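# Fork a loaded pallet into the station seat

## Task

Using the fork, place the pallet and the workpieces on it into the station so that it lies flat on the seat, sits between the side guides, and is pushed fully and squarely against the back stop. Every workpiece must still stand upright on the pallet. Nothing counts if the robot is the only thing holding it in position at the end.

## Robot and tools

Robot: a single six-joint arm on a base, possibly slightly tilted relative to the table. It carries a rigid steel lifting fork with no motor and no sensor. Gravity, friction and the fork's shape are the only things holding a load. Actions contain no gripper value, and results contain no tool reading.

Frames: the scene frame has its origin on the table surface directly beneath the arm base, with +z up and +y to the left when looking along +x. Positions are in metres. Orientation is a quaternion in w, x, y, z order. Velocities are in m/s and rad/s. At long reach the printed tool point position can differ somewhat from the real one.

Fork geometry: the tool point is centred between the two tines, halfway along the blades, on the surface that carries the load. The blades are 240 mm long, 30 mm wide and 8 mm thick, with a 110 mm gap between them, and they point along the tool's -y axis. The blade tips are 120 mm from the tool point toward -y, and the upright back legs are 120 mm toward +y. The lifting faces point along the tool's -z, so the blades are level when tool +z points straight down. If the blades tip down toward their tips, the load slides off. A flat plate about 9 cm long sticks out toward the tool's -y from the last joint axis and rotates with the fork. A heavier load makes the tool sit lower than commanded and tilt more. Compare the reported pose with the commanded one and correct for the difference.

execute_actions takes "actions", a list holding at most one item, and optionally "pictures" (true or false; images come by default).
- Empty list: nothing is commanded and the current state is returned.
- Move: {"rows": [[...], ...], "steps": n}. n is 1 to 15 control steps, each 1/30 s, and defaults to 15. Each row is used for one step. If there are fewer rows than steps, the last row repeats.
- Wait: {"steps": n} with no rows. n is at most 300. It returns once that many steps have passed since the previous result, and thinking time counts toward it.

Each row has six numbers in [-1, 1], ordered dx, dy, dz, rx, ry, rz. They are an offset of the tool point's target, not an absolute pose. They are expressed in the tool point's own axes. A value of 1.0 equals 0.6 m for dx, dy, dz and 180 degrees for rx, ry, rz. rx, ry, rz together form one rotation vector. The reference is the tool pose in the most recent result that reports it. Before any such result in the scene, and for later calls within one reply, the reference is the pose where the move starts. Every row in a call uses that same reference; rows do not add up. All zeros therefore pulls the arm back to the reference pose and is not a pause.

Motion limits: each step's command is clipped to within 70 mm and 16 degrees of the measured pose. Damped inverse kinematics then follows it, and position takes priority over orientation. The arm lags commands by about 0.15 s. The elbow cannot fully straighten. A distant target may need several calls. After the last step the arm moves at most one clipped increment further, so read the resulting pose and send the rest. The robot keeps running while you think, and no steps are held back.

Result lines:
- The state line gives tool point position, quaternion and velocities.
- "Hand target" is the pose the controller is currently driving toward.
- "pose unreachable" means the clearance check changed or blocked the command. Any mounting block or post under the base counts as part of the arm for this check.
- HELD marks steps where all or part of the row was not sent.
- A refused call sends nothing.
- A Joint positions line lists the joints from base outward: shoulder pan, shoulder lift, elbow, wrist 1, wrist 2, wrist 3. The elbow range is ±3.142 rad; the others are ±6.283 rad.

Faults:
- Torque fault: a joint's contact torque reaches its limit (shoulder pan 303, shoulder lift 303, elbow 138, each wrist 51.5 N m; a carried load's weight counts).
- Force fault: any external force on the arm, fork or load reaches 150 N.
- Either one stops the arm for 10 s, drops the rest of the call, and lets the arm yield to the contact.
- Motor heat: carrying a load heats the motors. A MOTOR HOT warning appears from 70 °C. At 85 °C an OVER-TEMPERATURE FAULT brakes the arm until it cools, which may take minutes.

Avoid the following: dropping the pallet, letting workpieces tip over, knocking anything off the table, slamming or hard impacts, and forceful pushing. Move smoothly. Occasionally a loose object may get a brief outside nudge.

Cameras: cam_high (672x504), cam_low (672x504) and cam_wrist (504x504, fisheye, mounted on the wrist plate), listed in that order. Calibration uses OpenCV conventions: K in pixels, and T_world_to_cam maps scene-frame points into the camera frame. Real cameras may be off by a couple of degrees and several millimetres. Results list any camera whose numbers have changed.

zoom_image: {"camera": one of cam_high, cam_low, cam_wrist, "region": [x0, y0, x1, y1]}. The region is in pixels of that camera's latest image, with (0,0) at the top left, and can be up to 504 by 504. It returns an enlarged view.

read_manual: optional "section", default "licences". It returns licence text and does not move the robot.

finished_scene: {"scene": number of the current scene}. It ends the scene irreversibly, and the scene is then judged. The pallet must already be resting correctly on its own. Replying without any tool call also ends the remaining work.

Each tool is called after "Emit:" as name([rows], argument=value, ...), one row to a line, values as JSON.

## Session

Emit:
execute_actions(actions=[])

Scene clock: 0.00 s of 6000.00 s.
end_effector_position=(+0.9415, -0.3296, +0.2467) end_effector_quat_wxyz=(+0.037, +0.012, +0.997, +0.066) end_effector_velocity=(-0.001, -0.001, +0.000) end_effector_angular_velocity=(+0.001, -0.000, -0.002)
Joint positions: [ 2.475 -0.69   1.385 -1.68  -0.814 -2.392]
Joint velocities: [-0.002 -0.     0.001  0.001  0.    -0.   ]
Motor temperatures (°C, as the motors report them): [26 26 27 28 34 31]
Hand target: +0.941, -0.330, +0.247; +0.037, +0.012, +0.997, +0.066
camera_calibration (this result's frames):
cam_wrist: T_world_to_cam=[[-0.99227, 0.0851074, -0.0903181, 0.983447], [0.0376271, 0.899858, 0.434556, 0.0347991], [0.118257, 0.427799, -0.896105, 0.36076], [0, 0, 0, 1]] pos_world=[0.931873, -0.269346, 0.39698]

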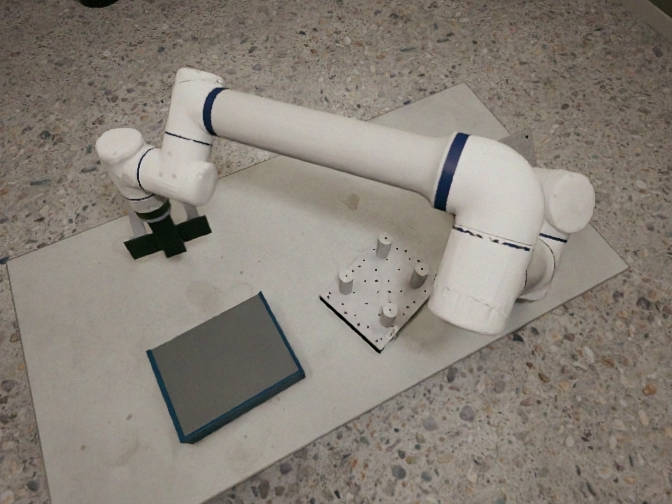

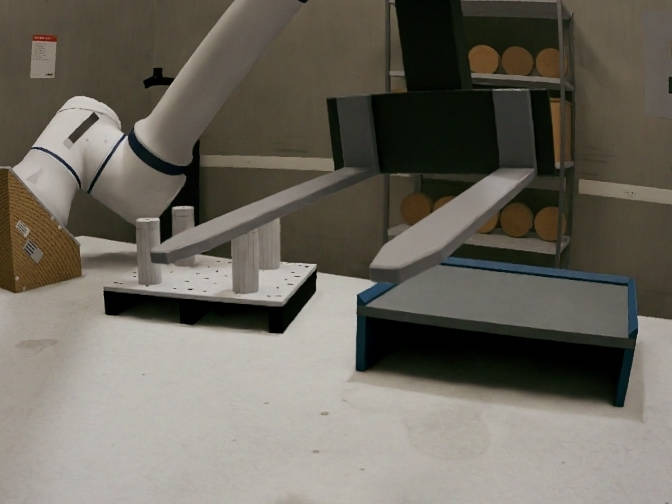

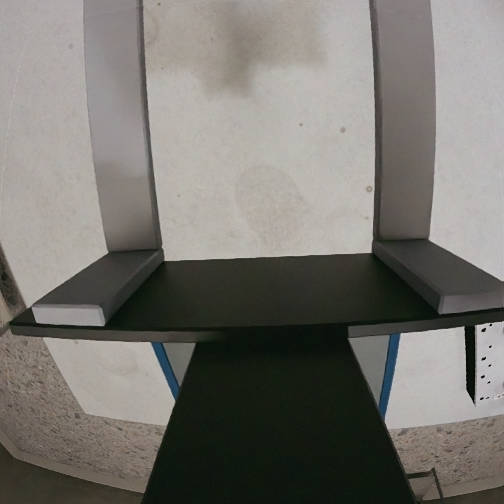

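Emit:
zoom_image(camera="cam_high", region=[300,220,460,360])

Emit:
zoom_image(camera="cam_high", region=[135,280,315,450])

Region (300, 220, 460, 360) of cam_high's 672x504 image, scaled by 3.150, with more detail than that image has; it fills the top 441 rows of this view, and the rest is white.

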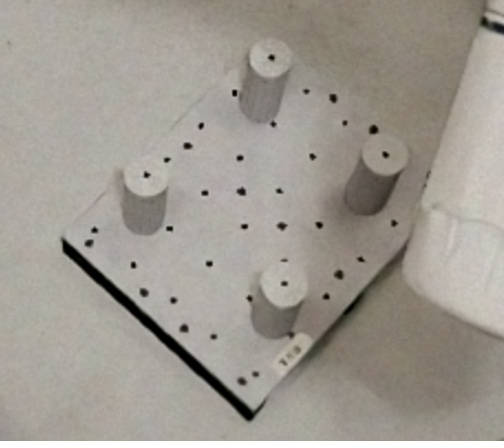

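Region (135, 280, 315, 450) of cam_high's 672x504 image, scaled by 2.800, with more detail than that image has.

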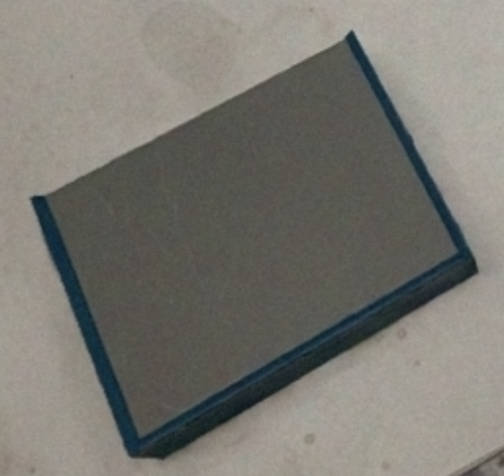

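Emit:
execute_actions([
  {"rows":[[0.15,0.05,-0.08,0.0495,0.0037,0.2695]]},
], pictures=false)

Emit:
execute_actions([
  {"rows":[[0.1,-0.1,0,0,0,0.3]]},
], pictures=false)

Emit:
execute_actions([
  {"rows":[[0,-0.15,0,0,0,0.3]]},
], pictures=false)

Emit:
execute_actions([
  {"steps":15},
])

Scene clock: 19.47 s of 6000.00 s.
end_effector_position=(+0.8510, -0.3022, +0.2909) end_effector_quat_wxyz=(+0.003, +0.379, +0.925, +0.014) end_effector_velocity=(-0.021, -0.008, +0.003) end_effector_angular_velocity=(-0.188, +0.162, -0.927)
Joint positions: [ 2.484 -0.685  1.309 -1.666 -0.927 -1.595]
Joint velocities: [ 0.061  0.208 -0.286 -0.022 -0.211  1.029]
Motor temperatures (°C, as the motors report them): [26 26 27 28 34 31]
Hand target: +0.849, -0.303, +0.292; +0.000, +0.419, +0.908, +0.002
Off the commanded pose: 0.003 m, 6 deg.
Steps of this call (steps 1 to 90: nothing new was sent; then 15.97 s passed at rest; steps 91 to 105: all 15 steps of this action). Readings (end_effector_position):
91: (+0.9411, -0.3294, +0.2469)
92: (+0.9347, -0.3280, +0.2492)
94: (+0.9100, -0.3206, +0.2620)
98: (+0.8666, -0.3071, +0.2843)
105: the state above

Scene clock: 19.97 s of 6000.00 s.
end_effector_position=(+0.7686, -0.3025, +0.2892) end_effector_quat_wxyz=(-0.008, +0.728, +0.685, +0.019) end_effector_velocity=(-0.017, -0.003, -0.000) end_effector_angular_velocity=(-0.066, +0.035, -0.920)
Joint positions: [ 2.4   -0.587  1.283 -1.674 -0.962 -0.837]
Joint velocities: [-0.072  0.119 -0.057 -0.098 -0.091  0.89 ]
Motor temperatures (°C, as the motors report them): [26 26 27 28 34 31]
Hand target: +0.767, -0.303, +0.289; -0.006, +0.756, +0.654, +0.015
Off the commanded pose: 0.002 m, 5 deg.
Steps of this call (steps 1 to 15: all 15 steps of this action). Readings (end_effector_position):
1: (+0.8494, -0.3025, +0.2910)
2: (+0.8368, -0.3016, +0.2905)
4: (+0.8038, -0.3023, +0.2889)
8: (+0.7771, -0.3016, +0.2893)
15: the state above

Scene clock: 20.47 s of 6000.00 s.
end_effector_position=(+0.6810, -0.2982, +0.2874) end_effector_quat_wxyz=(-0.025, +0.947, +0.321, +0.016) end_effector_velocity=(-0.020, +0.005, -0.001) end_effector_angular_velocity=(-0.097, +0.034, -0.899)
Joint positions: [ 2.249 -0.58   1.46  -1.76  -1.044 -0.135]
Joint velocities: [-0.128 -0.048  0.203 -0.218 -0.121  0.844]
Motor temperatures (°C, as the motors report them): [26 26 27 28 34 31]
Hand target: +0.679, -0.297, +0.288; -0.019, +0.959, +0.282, +0.014
Off the commanded pose: 0.003 m, 5 deg.
Steps of this call (steps 1 to 15: all 15 steps of this action). Readings (end_effector_position):
1: (+0.7672, -0.3026, +0.2893)
2: (+0.7559, -0.3011, +0.2890)
4: (+0.7228, -0.3000, +0.2867)
8: (+0.6920, -0.2977, +0.2876)
15: the state above

Scene clock: 20.97 s of 6000.00 s.
end_effector_position=(+0.6795, -0.2974, +0.2877) end_effector_quat_wxyz=(-0.019, +0.959, +0.282, +0.014) end_effector_velocity=(+0.001, +0.001, -0.001) end_effector_angular_velocity=(-0.001, +0.001, -0.001)
Joint positions: [ 2.238 -0.587  1.48  -1.782 -1.056 -0.057]
Joint velocities: [ 0.002 -0.     0.    -0.001 -0.     0.003]
Motor temperatures (°C, as the motors report them): [26 26 27 28 34 31]
Hand target: +0.679, -0.297, +0.288; -0.019, +0.959, +0.282, +0.014
Off the commanded pose: 0.001 m, 0 deg.
Steps of this call (steps 1 to 15: nothing new was sent). Readings (end_effector_position):
1: (+0.6805, -0.2979, +0.2874)
2: (+0.6802, -0.2977, +0.2876)
4: (+0.6798, -0.2975, +0.2877)
8: (+0.6796, -0.2974, +0.2877)
15: the state above
camera_calibration (this result's frames):
cam_wrist: T_world_to_cam=[[0.868301, 0.495959, 0.00877461, -0.446063], [0.474058, -0.834905, 0.279649, -0.770026], [0.146021, -0.23866, -0.960062, 0.216055], [0, 0, 0, 1]] pos_world=[0.720805, -0.370106, 0.426678]

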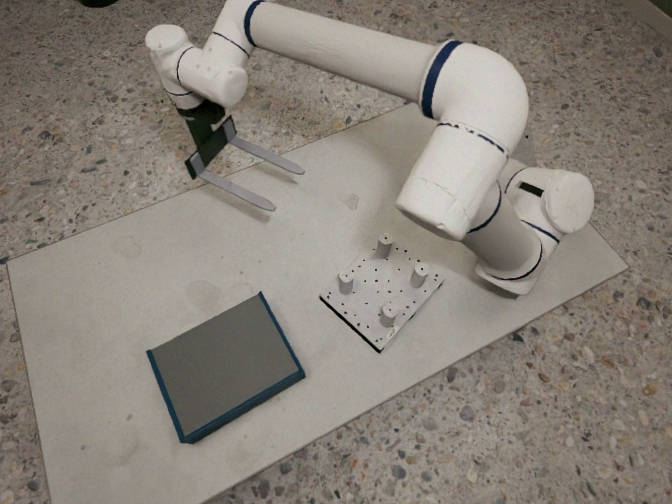

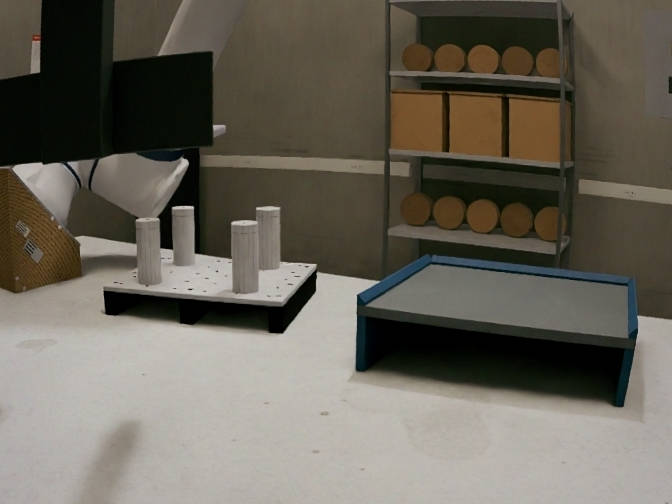

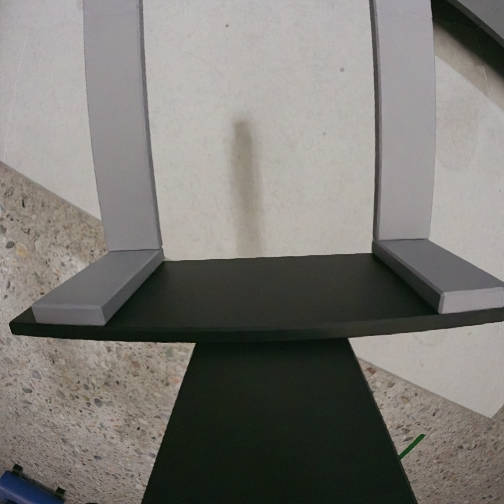

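Emit:
execute_actions([
  {"rows":[[-0.092,-0.2445,0.305,-0.0103,-0.011,0.0655]]},
], pictures=false)

Emit:
execute_actions([
  {"steps":20},
], pictures=false)

Scene clock: 28.20 s of 6000.00 s.
end_effector_position=(+0.5692, -0.2054, +0.1264) end_effector_quat_wxyz=(-0.005, +0.983, +0.184, -0.003) end_effector_velocity=(-0.155, +0.124, -0.222) end_effector_angular_velocity=(-0.030, -0.017, -0.038)
Joint positions: [ 2.256 -0.677  1.936 -2.176 -1.083  0.172]
Joint velocities: [ 0.05  -0.04   0.543 -0.562  0.03   0.101]
Motor temperatures (°C, as the motors report them): [26 26 28 28 34 31]
Hand target: +0.557, -0.196, +0.108; -0.002, +0.983, +0.183, -0.001
Off the commanded pose: 0.025 m, 1 deg.
Steps of this call (steps 1 to 90: nothing new was sent; then 3.73 s passed at rest; steps 91 to 105: all 15 steps of this action). Readings (end_effector_position):
91: (+0.6791, -0.2971, +0.2872)
92: (+0.6755, -0.2938, +0.2810)
94: (+0.6573, -0.2790, +0.2537)
98: (+0.6253, -0.2518, +0.2064)
105: the state above

Scene clock: 28.87 s of 6000.00 s.
end_effector_position=(+0.5566, -0.1956, +0.1081) end_effector_quat_wxyz=(-0.002, +0.983, +0.183, -0.001) end_effector_velocity=(-0.001, +0.001, -0.001) end_effector_angular_velocity=(+0.001, +0.002, +0.000)
Joint positions: [ 2.259 -0.681  1.983 -2.23  -1.08   0.182]
Joint velocities: [ 0.001 -0.     0.001  0.    -0.    -0.   ]
Motor temperatures (°C, as the motors report them): [26 26 28 28 34 31]
Hand target: +0.557, -0.196, +0.108; -0.002, +0.983, +0.183, -0.001
Off the commanded pose: 0.001 m, 0 deg.
Steps of this call (steps 1 to 20: nothing new was sent). Readings (end_effector_position):
1: (+0.5653, -0.2024, +0.1206)
2: (+0.5628, -0.2006, +0.1169)
4: (+0.5596, -0.1980, +0.1123)
8: (+0.5573, -0.1962, +0.1091)
20: the state above

Emit:
execute_actions([
  {"rows":[[0,0,0.07,-0.0013,0,0],[0,0,0.1,-0.0013,0,0],[0,0,0.138,-0.0013,0,0]]},
], pictures=false)

Emit:
execute_actions([
  {"steps":10},
])

Emit:
zoom_image(camera="cam_high", region=[270,180,460,360])

Emit:
zoom_image(camera="cam_low", region=[60,250,330,400])

Scene clock: 37.77 s of 6000.00 s.
end_effector_position=(+0.5561, -0.1954, +0.0261) end_effector_quat_wxyz=(+0.000, +0.983, +0.183, -0.001) end_effector_velocity=(+0.001, -0.001, -0.009) end_effector_angular_velocity=(-0.000, -0.001, -0.002)
Joint positions: [ 2.315 -0.59   2.014 -2.382 -1.048  0.236]
Joint velocities: [ 0.007  0.012 -0.001 -0.015  0.004  0.009]
Motor temperatures (°C, as the motors report them): [26 26 28 28 34 31]
Hand target: +0.556, -0.196, +0.025; +0.000, +0.983, +0.183, -0.001
Off the commanded pose: 0.001 m, 0 deg.
Steps of this call (steps 1 to 90: nothing new was sent; then 5.40 s passed at rest; steps 91 to 105: all 15 steps of this action). Readings (end_effector_position):
91: (+0.5565, -0.1955, +0.1074)
92: (+0.5574, -0.1963, +0.0983)
94: (+0.5537, -0.1932, +0.0678)
98: (+0.5547, -0.1943, +0.0360)
105: the state above

Scene clock: 38.10 s of 6000.00 s.
end_effector_position=(+0.5563, -0.1955, +0.0253) end_effector_quat_wxyz=(+0.000, +0.983, +0.183, -0.001) end_effector_velocity=(+0.000, +0.000, -0.000) end_effector_angular_velocity=(+0.000, +0.001, +0.000)
Joint positions: [ 2.316 -0.589  2.014 -2.383 -1.047  0.237]
Joint velocities: [ 0.001  0.     0.    -0.     0.     0.   ]
Motor temperatures (°C, as the motors report them): [26 26 28 28 34 31]
Hand target: +0.556, -0.196, +0.025; +0.000, +0.983, +0.183, -0.001
Off the commanded pose: 0.000 m, 0 deg.
Steps of this call (steps 1 to 10: nothing new was sent). Readings (end_effector_position):
1: (+0.5561, -0.1954, +0.0258)
2: (+0.5562, -0.1954, +0.0257)
4: (+0.5562, -0.1955, +0.0255)
8: (+0.5563, -0.1955, +0.0254)
10: the state above
camera_calibration (this result's frames):
cam_wrist: T_world_to_cam=[[0.950846, 0.308313, -0.0288803, -0.468998], [0.301804, -0.9018, 0.309306, -0.471201], [0.0693189, -0.302819, -0.950524, 0.0363478], [0, 0, 0, 1]] pos_world=[0.585636, -0.269324, 0.16675]

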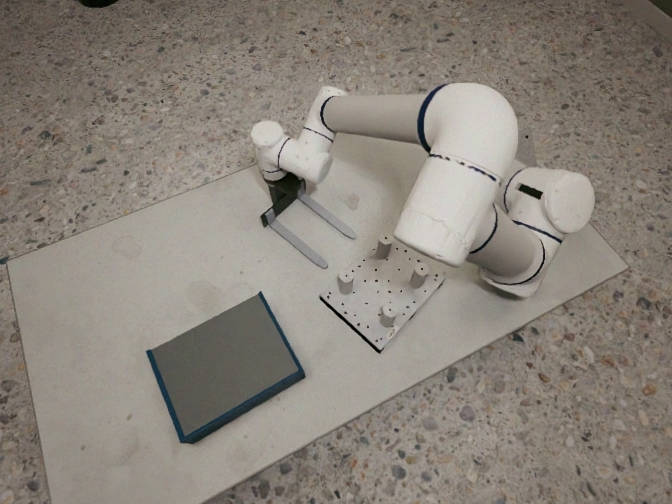

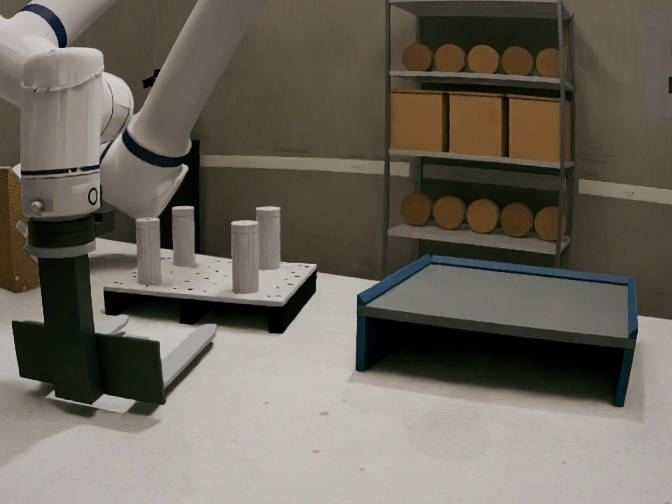

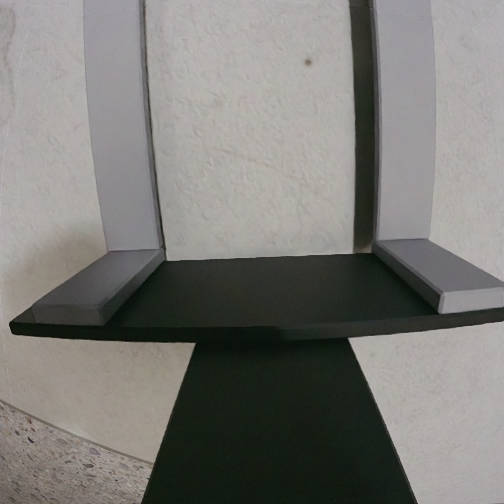

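Region (270, 180, 460, 360) of cam_high's 672x504 image, scaled by 2.653, with more detail than that image has; it fills the top 477 rows of this view, and the rest is white.

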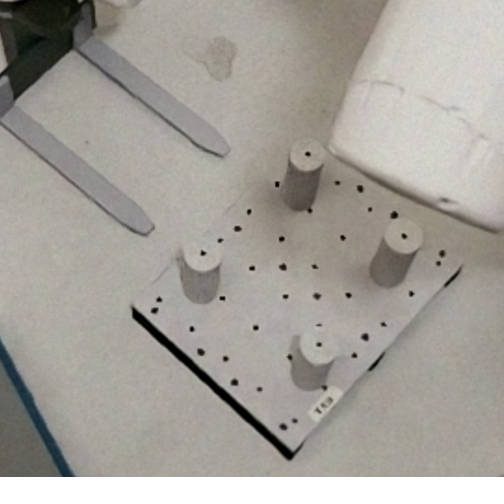

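Region (60, 250, 330, 400) of cam_low's 672x504 image, scaled by 1.867, with more detail than that image has.

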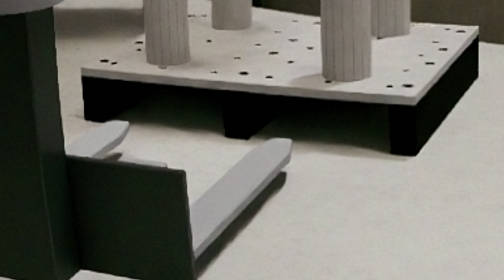

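Emit:
execute_actions([
  {"rows":[[0,-0.015,0.003,0,0,0],[0,-0.03,0.003,0,0,0],[0,-0.045,0.003,0,0,0],[0,-0.06,0.003,0,0,0],[0,-0.075,0.003,0,0,0],[0,-0.09,0.003,0,0,0],[0,-0.105,0.003,0,0,0],[0,-0.12,0.003,0,0,0],[0,-0.135,0.003,0,0,0],[0,-0.15,0.003,0,0,0],[0,-0.17,0.003,0,0,0],[0,-0.19,0.003,0,0,0],[0,-0.21,0.003,0,0,0]]},
], pictures=false)

Emit:
execute_actions([
  {"rows":[[0,-0.05,0,0,0,0],[0,-0.07,0,0,0,0],[0,-0.09,0,0,0,0],[0,-0.11,0,0,0,0],[0,-0.13,0,0,0,0],[0,-0.15,0,0,0,0],[0,-0.17,0,0,0,0],[0,-0.19,0,0,0,0],[0,-0.21,0,0,0,0]]},
], pictures=false)

Emit:
execute_actions([
  {"steps":10},
])

Scene clock: 46.60 s of 6000.00 s.
end_effector_position=(+0.5168, -0.0953, +0.0215) end_effector_quat_wxyz=(-0.000, +0.983, +0.183, -0.002) end_effector_velocity=(-0.073, +0.185, +0.003) end_effector_angular_velocity=(-0.004, +0.002, -0.003)
Joint positions: [ 2.354 -0.729  2.192 -2.437 -1.026  0.271]
Joint velocities: [ 0.07  -0.285  0.313 -0.065  0.035  0.072]
Motor temperatures (°C, as the motors report them): [26 26 28 28 34 31]
Hand target: +0.511, -0.079, +0.022; +0.000, +0.983, +0.183, -0.001
Off the commanded pose: 0.018 m, 0 deg.
Steps of this call (steps 1 to 90: nothing new was sent; then 5.00 s passed at rest; steps 91 to 105: all 15 steps of this action). Readings (end_effector_position):
91: (+0.5563, -0.1954, +0.0253)
92: (+0.5556, -0.1936, +0.0249)
94: (+0.5514, -0.1834, +0.0237)
98: (+0.5404, -0.1552, +0.0227)
105: the state above

Scene clock: 47.10 s of 6000.00 s.
end_effector_position=(+0.4730, +0.0173, +0.0206) end_effector_quat_wxyz=(-0.000, +0.983, +0.183, -0.002) end_effector_velocity=(-0.017, +0.053, +0.009) end_effector_angular_velocity=(-0.001, +0.000, -0.007)
Joint positions: [ 2.406 -0.909  2.369 -2.462 -0.997  0.323]
Joint velocities: [ 0.022 -0.106  0.069  0.024  0.011  0.029]
Motor temperatures (°C, as the motors report them): [26 26 28 28 34 31]
Hand target: +0.471, +0.022, +0.021; -0.000, +0.983, +0.183, -0.002
Off the commanded pose: 0.005 m, 0 deg.
Steps of this call (steps 1 to 15: all 15 steps of this action). Readings (end_effector_position):
1: (+0.5149, -0.0900, +0.0218)
2: (+0.5127, -0.0840, +0.0218)
4: (+0.5054, -0.0669, +0.0207)
8: (+0.4893, -0.0269, +0.0193)
15: the state above

Scene clock: 47.43 s of 6000.00 s.
end_effector_position=(+0.4715, +0.0219, +0.0214) end_effector_quat_wxyz=(-0.000, +0.983, +0.183, -0.002) end_effector_velocity=(+0.001, +0.001, +0.001) end_effector_angular_velocity=(-0.002, -0.001, +0.001)
Joint positions: [ 2.408 -0.919  2.376 -2.46  -0.996  0.325]
Joint velocities: [ 0.001 -0.003  0.    -0.001  0.     0.001]
Motor temperatures (°C, as the motors report them): [26 26 28 28 34 31]
Hand target: +0.471, +0.022, +0.021; -0.000, +0.983, +0.183, -0.002
Off the commanded pose: 0.000 m, 0 deg.
Steps of this call (steps 1 to 10: nothing new was sent). Readings (end_effector_position):
1: (+0.4725, +0.0188, +0.0209)
2: (+0.4722, +0.0198, +0.0211)
4: (+0.4718, +0.0210, +0.0212)
8: (+0.4715, +0.0218, +0.0214)
10: the state above
camera_calibration (this result's frames):
cam_wrist: T_world_to_cam=[[0.950805, 0.30835, -0.0298309, -0.455511], [0.302257, -0.902272, 0.307482, -0.248448], [0.0678963, -0.301372, -0.951086, 0.104975], [0, 0, 0, 1]] pos_world=[0.50107, -0.0520741, 0.162645]

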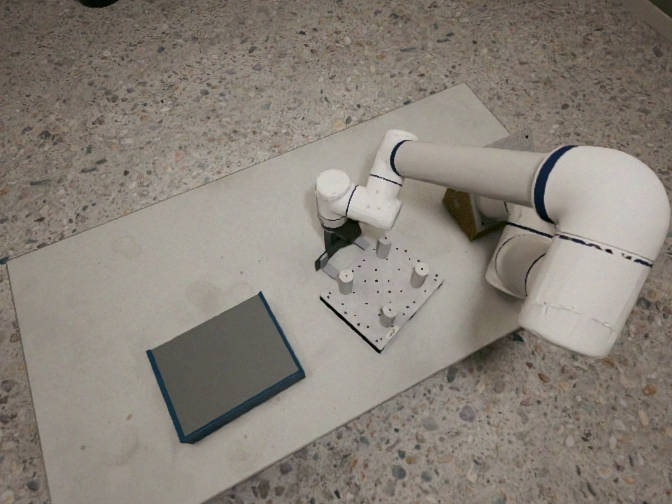

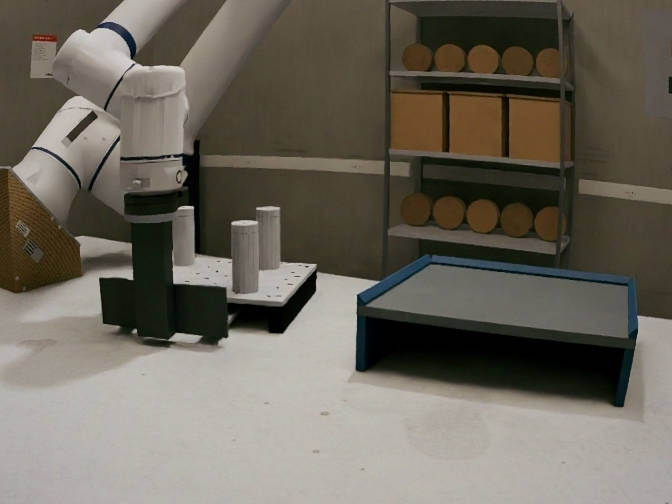

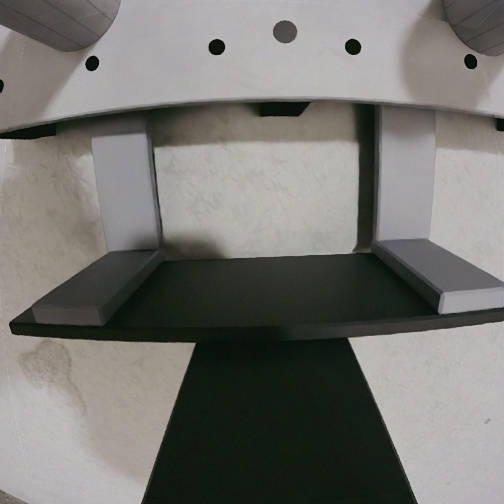

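Emit:
execute_actions([
  {"rows":[[0.004,-0.01,-0.003,0,0,0],[0.008,-0.02,-0.003,0,0,0],[0.012,-0.03,-0.003,0,0,0],[0.016,-0.04,-0.003,0,0,0],[0.016,-0.05,-0.003,0,0,0],[0.016,-0.06,-0.003,0,0,0],[0.016,-0.07,-0.003,0,0,0],[0.016,-0.08,-0.003,0,0,0],[0.016,-0.09,-0.003,0,0,0],[0.016,-0.097,-0.003,0,0,0],[0.016,-0.103,-0.003,0,0,0]]},
], pictures=false)

Emit:
execute_actions([
  {"steps":10},
])

Scene clock: 55.90 s of 6000.00 s.
end_effector_position=(+0.4593, +0.0793, +0.0228) end_effector_quat_wxyz=(-0.000, +0.983, +0.183, -0.002) end_effector_velocity=(-0.011, +0.040, +0.004) end_effector_angular_velocity=(-0.003, -0.001, -0.001)
Joint positions: [ 2.452 -1.021  2.436 -2.442 -0.973  0.37 ]
Joint velocities: [ 0.025 -0.082  0.045  0.019  0.012  0.029]
Motor temperatures (°C, as the motors report them): [26 26 28 28 34 31]
Hand target: +0.458, +0.083, +0.023; -0.000, +0.983, +0.183, -0.002
Off the commanded pose: 0.004 m, 0 deg.
Steps of this call (steps 1 to 90: nothing new was sent; then 4.97 s passed at rest; steps 91 to 105: all 15 steps of this action). Readings (end_effector_position):
91: (+0.4715, +0.0222, +0.0214)
92: (+0.4715, +0.0238, +0.0219)
94: (+0.4715, +0.0313, +0.0224)
98: (+0.4683, +0.0517, +0.0225)
105: the state above

Scene clock: 56.23 s of 6000.00 s.
end_effector_position=(+0.4583, +0.0828, +0.0231) end_effector_quat_wxyz=(-0.000, +0.983, +0.183, -0.002) end_effector_velocity=(-0.000, +0.001, +0.000) end_effector_angular_velocity=(+0.001, +0.001, +0.000)
Joint positions: [ 2.454 -1.029  2.44  -2.441 -0.972  0.372]
Joint velocities: [ 0.001 -0.002  0.001  0.002  0.     0.   ]
Motor temperatures (°C, as the motors report them): [26 26 28 28 34 31]
Hand target: +0.458, +0.083, +0.023; -0.000, +0.983, +0.183, -0.002
Off the commanded pose: 0.000 m, 0 deg.
Steps of this call (steps 1 to 10: nothing new was sent). Readings (end_effector_position):
1: (+0.4590, +0.0804, +0.0229)
2: (+0.4588, +0.0812, +0.0229)
4: (+0.4585, +0.0821, +0.0230)
8: (+0.4583, +0.0827, +0.0231)
10: the state above
camera_calibration (this result's frames):
cam_wrist: T_world_to_cam=[[0.950822, 0.308292, -0.0298965, -0.461651], [0.302215, -0.90225, 0.307589, -0.19004], [0.0678532, -0.301498, -0.951049, 0.125862], [0, 0, 0, 1]] pos_world=[0.487841, 0.00880685, 0.164354]

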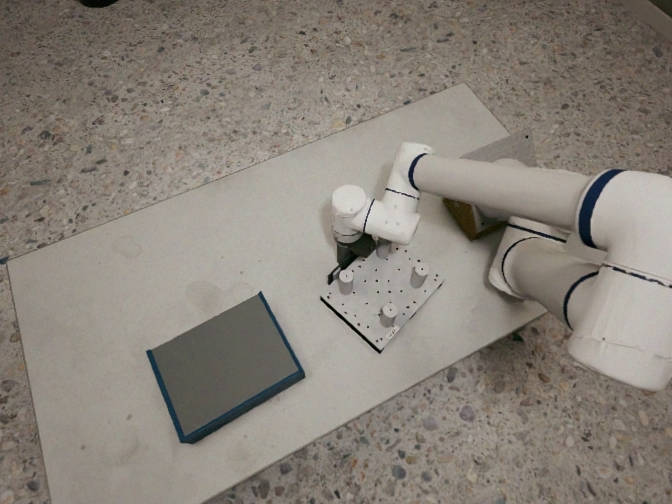

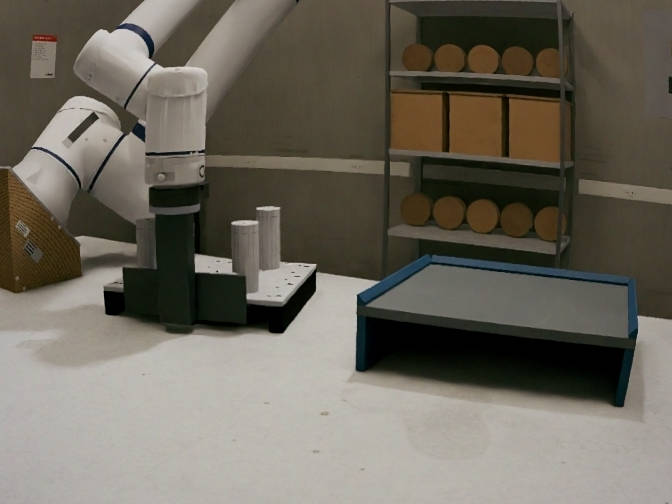

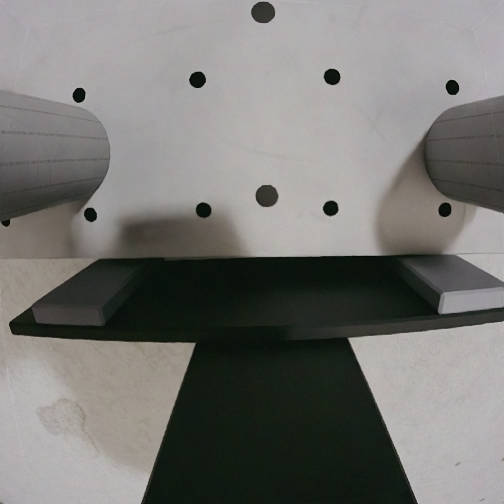

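Emit:
execute_actions([
  {"rows":[[0,-0.002,0,0,0,0],[0,-0.004,0,0,0,0],[0,-0.006,0,0,0,0],[0,-0.007,0,0,0,0],[0,-0.007,-0.004,0,0,0],[0,-0.007,-0.008,0,0,0],[0,-0.007,-0.012,0,0,0],[0,-0.007,-0.016,0,0,0],[0,-0.007,-0.02,0,0,0],[0,-0.007,-0.024,0,0,0],[0,-0.007,-0.028,0,0,0],[0,-0.007,-0.032,0,0,0],[0,-0.007,-0.036,0,0,0],[0,-0.007,-0.04,0,0,0],[0,-0.007,-0.045,0,0,0]]},
], pictures=false)

Emit:
execute_actions([
  {"rows":[[0,0,-0.02,0,0,0],[0,0,-0.027,0,0,0],[0,0,-0.035,0,0,0],[0,0,-0.045,0,0,0],[0,0,-0.057,0,0,0],[0,0,-0.07,0,0,0],[0,0,-0.085,0,0,0],[0,0,-0.1,0,0,0],[0,0,-0.115,0,0,0],[0,0,-0.13,0,0,0],[0,0,-0.145,0,0,0],[0,0,-0.16,0,0,0],[0,0,-0.175,0,0,0],[0,0,-0.19,0,0,0],[0,0,-0.2,0,0,0]]},
], pictures=false)

Emit:
execute_actions([
  {"rows":[[0.005,0.002,-0.045,0,0,0],[0.012,0.005,-0.05,0,0,0],[0.02,0.009,-0.055,0,0,0],[0.03,0.014,-0.06,0,0,0],[0.042,0.019,-0.06,0,0,0],[0.056,0.026,-0.06,0,0,0],[0.07,0.032,-0.06,0,0,0],[0.085,0.039,-0.06,0,0,0],[0.1,0.046,-0.06,0,0,0],[0.115,0.053,-0.06,0,0,0],[0.13,0.059,-0.06,0,0,0],[0.145,0.066,-0.06,0,0,0],[0.16,0.073,-0.06,0,0,0],[0.175,0.08,-0.06,0,0,0],[0.19,0.087,-0.06,0,0,0]]},
], pictures=false)

Emit:
execute_actions([
  {"rows":[[0.06,0.027,0,0,0,0],[0.075,0.034,0,0,0,0],[0.09,0.041,0,0,0,0],[0.105,0.048,0,0,0,0],[0.12,0.055,0,0,0,0],[0.135,0.062,0,0,0,0],[0.15,0.069,0,0,0,0],[0.165,0.075,0,0,0,0],[0.18,0.082,0,0,0,0],[0.195,0.089,0,0,0,0],[0.21,0.096,0,0,0,0],[0.225,0.103,0,0,0,0],[0.24,0.11,0,0,0,0],[0.255,0.117,0,0,0,0],[0.27,0.123,0,0,0,0]]},
], pictures=false)

Emit:
execute_actions([
  {"rows":[[0.06,0.027,0,0,0,0.002],[0.075,0.034,0,0,0,0.005],[0.09,0.041,0,0,0,0.009],[0.105,0.048,0,0,0,0.014],[0.12,0.055,0,0,0,0.019],[0.135,0.062,0,0,0,0.024],[0.15,0.069,0,0,0,0.029],[0.165,0.075,0,0,0,0.034],[0.18,0.082,0,0,0,0.039],[0.195,0.089,0,0,0,0.044],[0.21,0.096,0,0,0,0.049],[0.225,0.103,0,0,0,0.053],[0.235,0.107,0,0,0,0.056],[0.243,0.111,0,0,0,0.058],[0.25,0.114,0,0,0,0.06]]},
], pictures=false)

Emit:
execute_actions([
  {"steps":20},
])

Scene clock: 87.57 s of 6000.00 s.
end_effector_position=(+0.4569, +0.0867, +0.0415) end_effector_quat_wxyz=(-0.000, +0.983, +0.183, -0.002) end_effector_velocity=(-0.002, +0.003, +0.068) end_effector_angular_velocity=(+0.006, +0.004, -0.006)
Joint positions: [ 2.436 -1.069  2.438 -2.388 -0.981  0.354]
Joint velocities: [-0.074 -0.122 -0.026  0.199 -0.038 -0.074]
Motor temperatures (°C, as the motors report them): [26 26 28 28 34 31]
Hand target: +0.457, +0.087, +0.050; -0.000, +0.983, +0.183, -0.002
Off the commanded pose: 0.009 m, 0 deg.
Steps of this call (steps 1 to 90: nothing new was sent; then 27.83 s passed at rest; steps 91 to 105: all 15 steps of this action). Readings (end_effector_position):
91: (+0.4582, +0.0829, +0.0231)
92: (+0.4581, +0.0832, +0.0231)
94: (+0.4576, +0.0845, +0.0231)
98: (+0.4568, +0.0865, +0.0263)
105: the state above

Scene clock: 88.07 s of 6000.00 s.
end_effector_position=(+0.4589, +0.0861, +0.1314) end_effector_quat_wxyz=(+0.000, +0.983, +0.183, -0.001) end_effector_velocity=(+0.003, -0.001, +0.250) end_effector_angular_velocity=(-0.003, -0.003, +0.002)
Joint positions: [ 2.345 -1.206  2.381 -2.147 -1.03   0.265]
Joint velocities: [-0.238 -0.33  -0.197  0.641 -0.133 -0.229]
Motor temperatures (°C, as the motors report them): [26 26 28 28 34 31]
Hand target: +0.459, +0.087, +0.157; +0.000, +0.983, +0.183, -0.001
Off the commanded pose: 0.030 m, 0 deg.
Steps of this call (steps 1 to 15: all 15 steps of this action). Readings (end_effector_position):
1: (+0.4567, +0.0869, +0.0438)
2: (+0.4567, +0.0869, +0.0466)
4: (+0.4571, +0.0867, +0.0535)
8: (+0.4576, +0.0865, +0.0750)
15: the state above

Scene clock: 88.57 s of 6000.00 s.
end_effector_position=(+0.5495, +0.0812, +0.1685) end_effector_quat_wxyz=(+0.000, +0.983, +0.183, -0.000) end_effector_velocity=(+0.282, -0.017, +0.004) end_effector_angular_velocity=(-0.000, +0.001, +0.001)
Joint positions: [ 2.41  -1.154  2.199 -2.052 -0.994  0.329]
Joint velocities: [ 0.269  0.302 -0.493  0.044  0.142  0.27 ]
Motor temperatures (°C, as the motors report them): [26 26 28 28 34 31]
Hand target: +0.580, +0.080, +0.168; +0.000, +0.983, +0.183, -0.000
Off the commanded pose: 0.035 m, 0 deg.
Steps of this call (steps 1 to 15: all 15 steps of this action). Readings (end_effector_position):
1: (+0.4591, +0.0860, +0.1394)
2: (+0.4602, +0.0859, +0.1452)
4: (+0.4650, +0.0858, +0.1539)
8: (+0.4876, +0.0844, +0.1648)
15: the state above

Scene clock: 89.07 s of 6000.00 s.
end_effector_position=(+0.6919, +0.0730, +0.1698) end_effector_quat_wxyz=(+0.001, +0.983, +0.183, +0.000) end_effector_velocity=(+0.290, -0.018, -0.002) end_effector_angular_velocity=(-0.001, +0.001, +0.000)
Joint positions: [ 2.523 -1.002  1.939 -2.013 -0.936  0.449]
Joint velocities: [ 0.196  0.318 -0.559  0.115  0.091  0.214]
Motor temperatures (°C, as the motors report them): [26 26 28 28 34 31]
Hand target: +0.723, +0.072, +0.169; +0.001, +0.983, +0.183, +0.001
Off the commanded pose: 0.035 m, 0 deg.
Steps of this call (steps 1 to 15: all 15 steps of this action). Readings (end_effector_position):
1: (+0.5590, +0.0806, +0.1687)
2: (+0.5677, +0.0802, +0.1690)
4: (+0.5853, +0.0795, +0.1693)
8: (+0.6234, +0.0772, +0.1698)
15: the state above

Scene clock: 89.57 s of 6000.00 s.
end_effector_position=(+0.8317, +0.0648, +0.1710) end_effector_quat_wxyz=(+0.001, +0.994, +0.105, +0.002) end_effector_velocity=(+0.222, -0.013, -0.005) end_effector_angular_velocity=(+0.000, +0.009, -0.302)
Joint positions: [ 2.585 -0.864  1.697 -1.953 -0.906  0.677]
Joint velocities: [ 0.09   0.222 -0.392  0.115  0.032  0.399]
Motor temperatures (°C, as the motors report them): [26 26 28 28 34 31]
Hand target: +0.854, +0.063, +0.171; +0.001, +0.996, +0.090, +0.001
Off the commanded pose: 0.025 m, 2 deg.
Steps of this call (steps 1 to 15: all 15 steps of this action). Readings (end_effector_position):
1: (+0.7017, +0.0725, +0.1698)
2: (+0.7104, +0.0722, +0.1700)
4: (+0.7279, +0.0713, +0.1703)
8: (+0.7659, +0.0688, +0.1708)
15: the state above

Scene clock: 90.23 s of 6000.00 s.
end_effector_position=(+0.8543, +0.0634, +0.1705) end_effector_quat_wxyz=(+0.001, +0.996, +0.090, +0.001) end_effector_velocity=(-0.000, -0.000, +0.000) end_effector_angular_velocity=(+0.001, +0.001, -0.002)
Joint positions: [ 2.594 -0.842  1.656 -1.942 -0.903  0.718]
Joint velocities: [-0.001  0.     0.     0.001 -0.     0.   ]
Motor temperatures (°C, as the motors report them): [26 26 28 28 34 31]
Hand target: +0.854, +0.063, +0.171; +0.001, +0.996, +0.090, +0.001
Off the commanded pose: 0.002 m, 0 deg.
Steps of this call (steps 1 to 20: nothing new was sent). Readings (end_effector_position):
1: (+0.8386, +0.0644, +0.1709)
2: (+0.8437, +0.0640, +0.1708)
4: (+0.8492, +0.0637, +0.1705)
8: (+0.8532, +0.0635, +0.1705)
20: the state above
camera_calibration (this result's frames):
cam_wrist: T_world_to_cam=[[0.99189, 0.124788, -0.024115, -0.852226], [0.126075, -0.942047, 0.310891, -0.220136], [0.0160779, -0.31141, -0.95014, 0.278047], [0, 0, 0, 1]] pos_world=[0.868598, -0.0144449, 0.31207]

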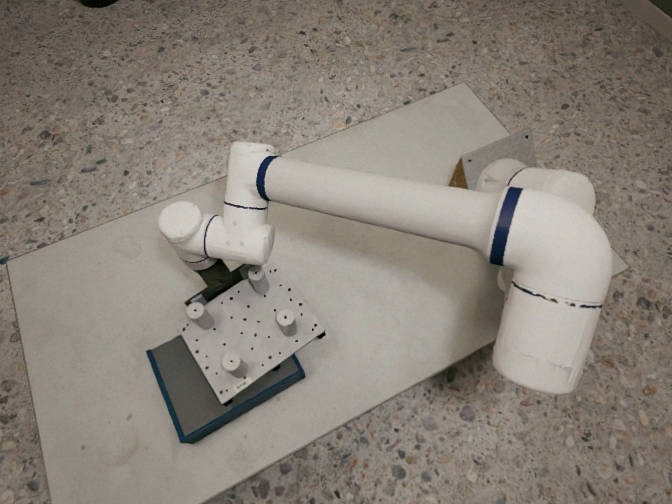

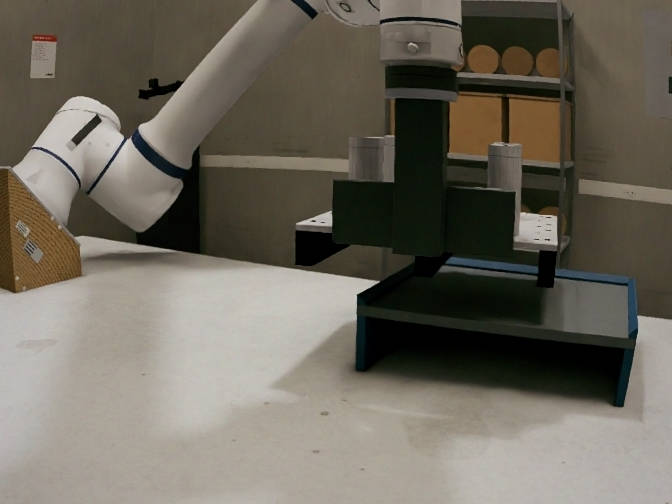

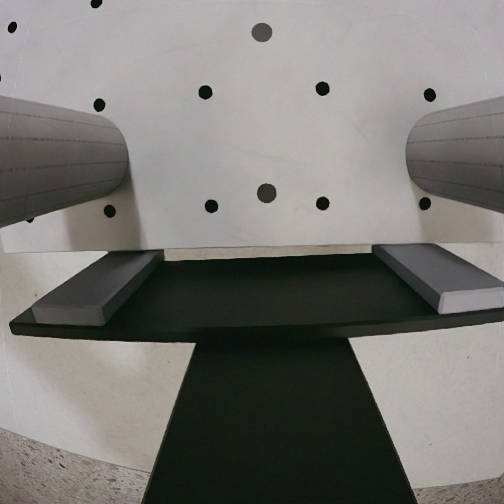

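Emit:
execute_actions([
  {"rows":[[0.006,0.002,0,0,0,0.002],[0.015,0.004,0,0,0,0.004],[0.027,0.007,0,0,0,0.007],[0.041,0.011,0,0,0,0.01],[0.056,0.015,0,0,0,0.013],[0.072,0.019,0,0,0,0.017],[0.088,0.023,0,0,0,0.02],[0.104,0.027,0.005,0,0,0.024],[0.119,0.031,0.01,0,0,0.027],[0.133,0.035,0.016,0,0,0.03],[0.145,0.038,0.023,0,0,0.033],[0.155,0.041,0.03,0,0,0.035],[0.163,0.043,0.037,0,0,0.037],[0.168,0.044,0.044,0,0,0.038],[0.171,0.045,0.05,0,0,0.039]]},
], pictures=false)

Emit:
execute_actions([
  {"steps":20},
])

Emit:
zoom_image(camera="cam_high", region=[135,280,315,450])

Emit:
zoom_image(camera="cam_low", region=[340,210,672,380])

Scene clock: 100.93 s of 6000.00 s.
end_effector_position=(+0.9428, +0.0568, +0.1534) end_effector_quat_wxyz=(+0.001, +0.999, +0.037, +0.001) end_effector_velocity=(+0.159, -0.015, -0.115) end_effector_angular_velocity=(-0.000, +0.006, -0.173)
Joint positions: [ 2.636 -0.74   1.497 -1.915 -0.885  0.872]
Joint velocities: [ 0.126  0.24  -0.261 -0.068  0.046  0.319]
Motor temperatures (°C, as the motors report them): [26 26 28 28 34 31]
Hand target: +0.958, +0.055, +0.141; +0.001, +1.000, +0.029, +0.001
Off the commanded pose: 0.022 m, 1 deg.
Steps of this call (steps 1 to 90: nothing new was sent; then 7.20 s passed at rest; steps 91 to 105: all 15 steps of this action). Readings (end_effector_position):
91: (+0.8544, +0.0634, +0.1705)
92: (+0.8553, +0.0632, +0.1705)
94: (+0.8617, +0.0628, +0.1706)
98: (+0.8885, +0.0609, +0.1710)
105: the state above

Scene clock: 101.60 s of 6000.00 s.
end_effector_position=(+0.9582, +0.0554, +0.1412) end_effector_quat_wxyz=(+0.001, +1.000, +0.029, +0.001) end_effector_velocity=(+0.000, -0.001, +0.001) end_effector_angular_velocity=(-0.000, -0.001, -0.001)
Joint positions: [ 2.649 -0.716  1.473 -1.924 -0.88   0.904]
Joint velocities: [-0.001  0.    -0.    -0.    -0.     0.   ]
Motor temperatures (°C, as the motors report them): [26 26 28 28 34 31]
Hand target: +0.958, +0.055, +0.141; +0.001, +1.000, +0.029, +0.001
Off the commanded pose: 0.002 m, 0 deg.
Steps of this call (steps 1 to 20: nothing new was sent). Readings (end_effector_position):
1: (+0.9476, +0.0564, +0.1496)
2: (+0.9509, +0.0560, +0.1467)
4: (+0.9548, +0.0557, +0.1437)
8: (+0.9575, +0.0554, +0.1418)
20: the state above
camera_calibration (this result's frames):
cam_wrist: T_world_to_cam=[[0.999709, 0.00296021, -0.0239325, -0.955796], [0.0102475, -0.950521, 0.31049, -0.120144], [-0.0218292, -0.310645, -0.950275, 0.282349], [0, 0, 0, 1]] pos_world=[0.962913, -0.02366, 0.282738]

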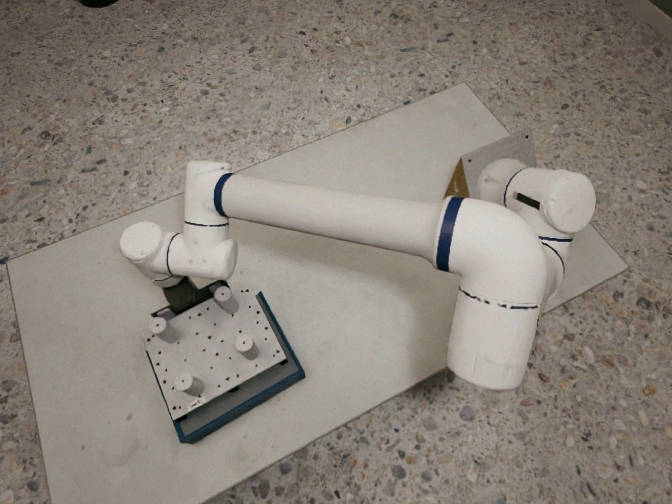

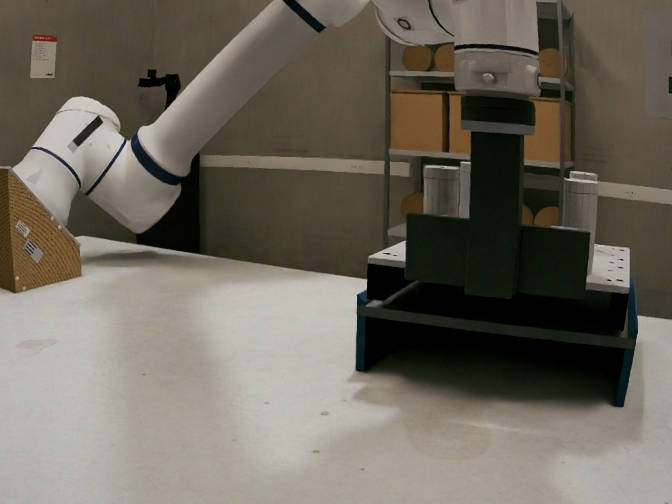

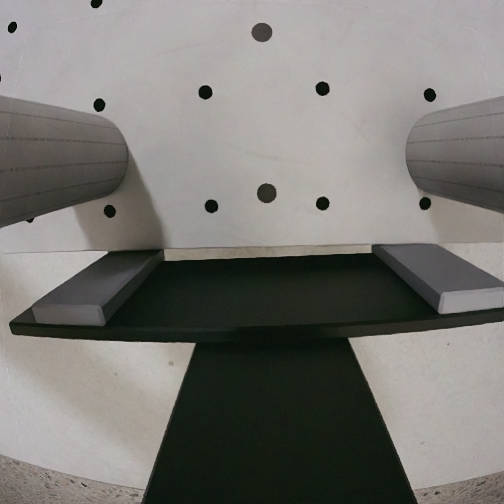

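Region (135, 280, 315, 450) of cam_high's 672x504 image, scaled by 2.800, with more detail than that image has.

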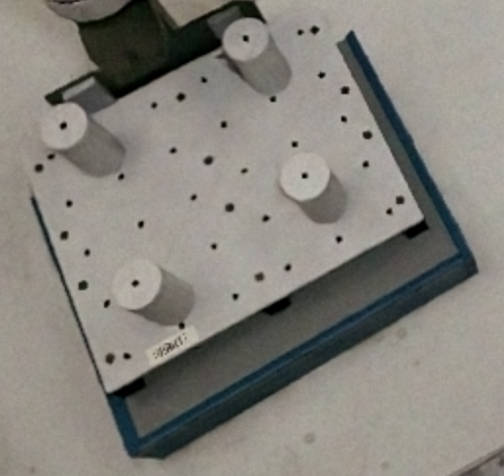

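Region (340, 210, 672, 380) of cam_low's 672x504 image, scaled by 1.518, with more detail than that image has; it fills the top 258 rows of this view, and the rest is white.

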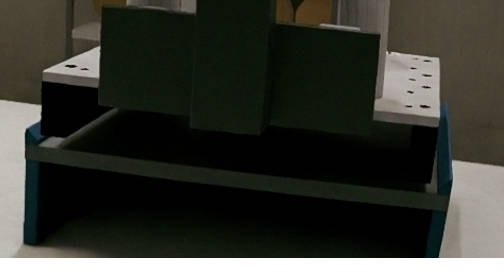

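Emit:
execute_actions([
  {"rows":[[-0.002,0,0,0,0,-0.001],[-0.004,0,0.002,0,0,-0.002],[-0.006,0,0.004,0,0,-0.003],[-0.007,0,0.006,0,0,-0.004],[-0.007,0,0.008,0,0,-0.004],[-0.007,0,0.01,0,0,-0.004],[-0.007,0,0.012,0,0,-0.004],[-0.007,0,0.014,0,0,-0.004],[-0.007,0,0.016,0,0,-0.004],[-0.007,0,0.018,0,0,-0.004],[-0.007,0,0.02,0,0,-0.004],[-0.007,0,0.022,0,0,-0.004],[-0.007,0,0.024,0,0,-0.004]]},
], pictures=false)

Emit:
execute_actions([
  {"steps":12},
])

Emit:
zoom_image(camera="cam_high", region=[135,280,315,450])

Emit:
zoom_image(camera="cam_low", region=[340,210,672,380])

Scene clock: 113.50 s of 6000.00 s.
end_effector_position=(+0.9540, +0.0551, +0.1285) end_effector_quat_wxyz=(+0.001, +0.999, +0.035, +0.001) end_effector_velocity=(-0.001, +0.002, -0.024) end_effector_angular_velocity=(+0.001, +0.005, +0.002)
Joint positions: [ 2.656 -0.711  1.485 -1.946 -0.878  0.9  ]
Joint velocities: [ 0.017  0.014  0.011 -0.033  0.004  0.015]
Motor temperatures (°C, as the motors report them): [26 26 28 28 34 31]
Hand target: +0.954, +0.055, +0.127; +0.001, +0.999, +0.035, +0.001
Off the commanded pose: 0.002 m, 0 deg.
Steps of this call (steps 1 to 90: nothing new was sent; then 8.40 s passed at rest; steps 91 to 105: all 15 steps of this action). Readings (end_effector_position):
91: (+0.9582, +0.0554, +0.1412)
92: (+0.9581, +0.0554, +0.1411)
94: (+0.9566, +0.0551, +0.1402)
98: (+0.9547, +0.0553, +0.1366)
105: the state above

Scene clock: 113.90 s of 6000.00 s.
end_effector_position=(+0.9541, +0.0551, +0.1268) end_effector_quat_wxyz=(+0.001, +0.999, +0.035, +0.001) end_effector_velocity=(+0.000, +0.001, -0.001) end_effector_angular_velocity=(-0.000, +0.000, +0.002)
Joint positions: [ 2.657 -0.71   1.486 -1.949 -0.877  0.902]
Joint velocities: [ 0.001  0.    -0.    -0.001  0.    -0.   ]
Motor temperatures (°C, as the motors report them): [26 26 28 28 34 31]
Hand target: +0.954, +0.055, +0.127; +0.001, +0.999, +0.035, +0.001
Off the commanded pose: 0.000 m, 0 deg.
Steps of this call (steps 1 to 12: nothing new was sent). Readings (end_effector_position):
1: (+0.9540, +0.0551, +0.1279)
2: (+0.9541, +0.0551, +0.1276)
4: (+0.9541, +0.0551, +0.1272)
8: (+0.9541, +0.0551, +0.1269)
12: the state above
camera_calibration (this result's frames):
cam_wrist: T_world_to_cam=[[0.999592, 0.015522, -0.0239846, -0.952565], [0.0222077, -0.950302, 0.310537, -0.127334], [-0.0179725, -0.310943, -0.950259, 0.264839], [0, 0, 0, 1]] pos_world=[0.959764, -0.0238699, 0.268361]

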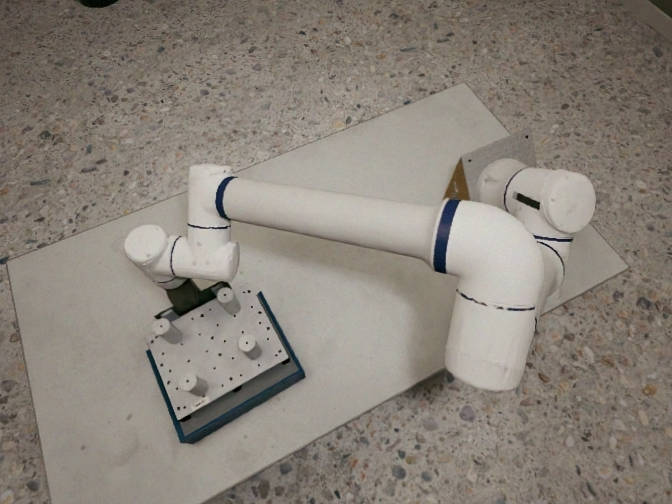

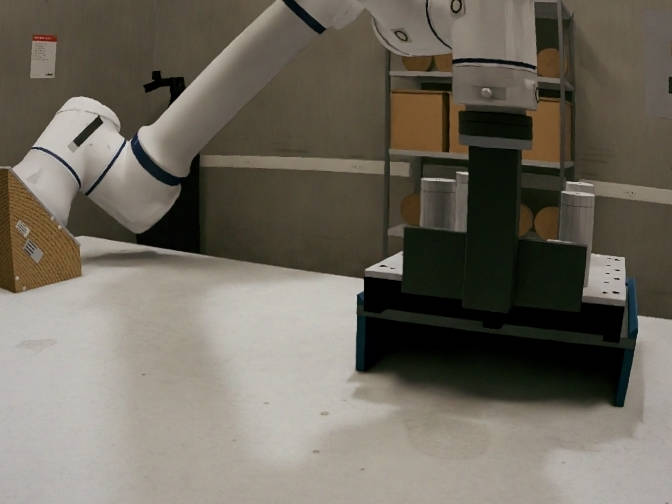

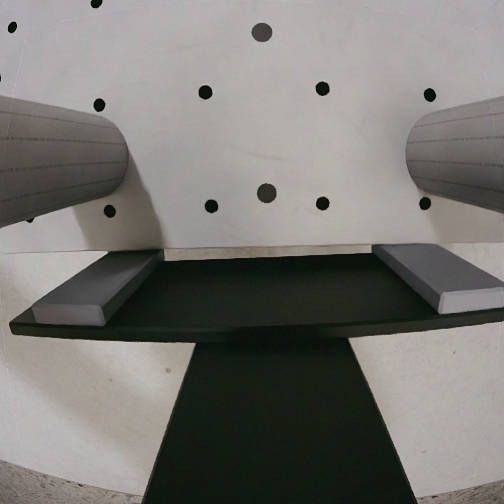

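Region (135, 280, 315, 450) of cam_high's 672x504 image, scaled by 2.800, with more detail than that image has.

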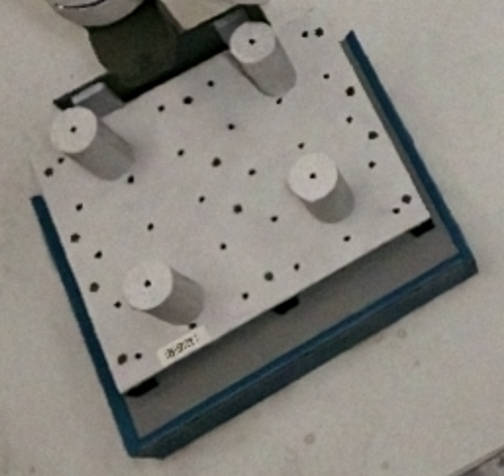

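Region (340, 210, 672, 380) of cam_low's 672x504 image, scaled by 1.518, with more detail than that image has; it fills the top 258 rows of this view, and the rest is white.

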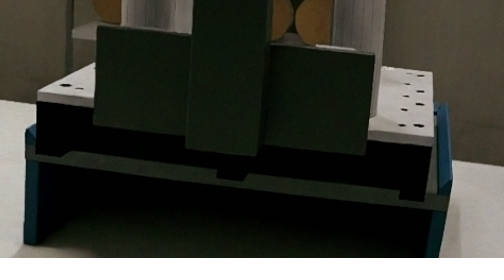

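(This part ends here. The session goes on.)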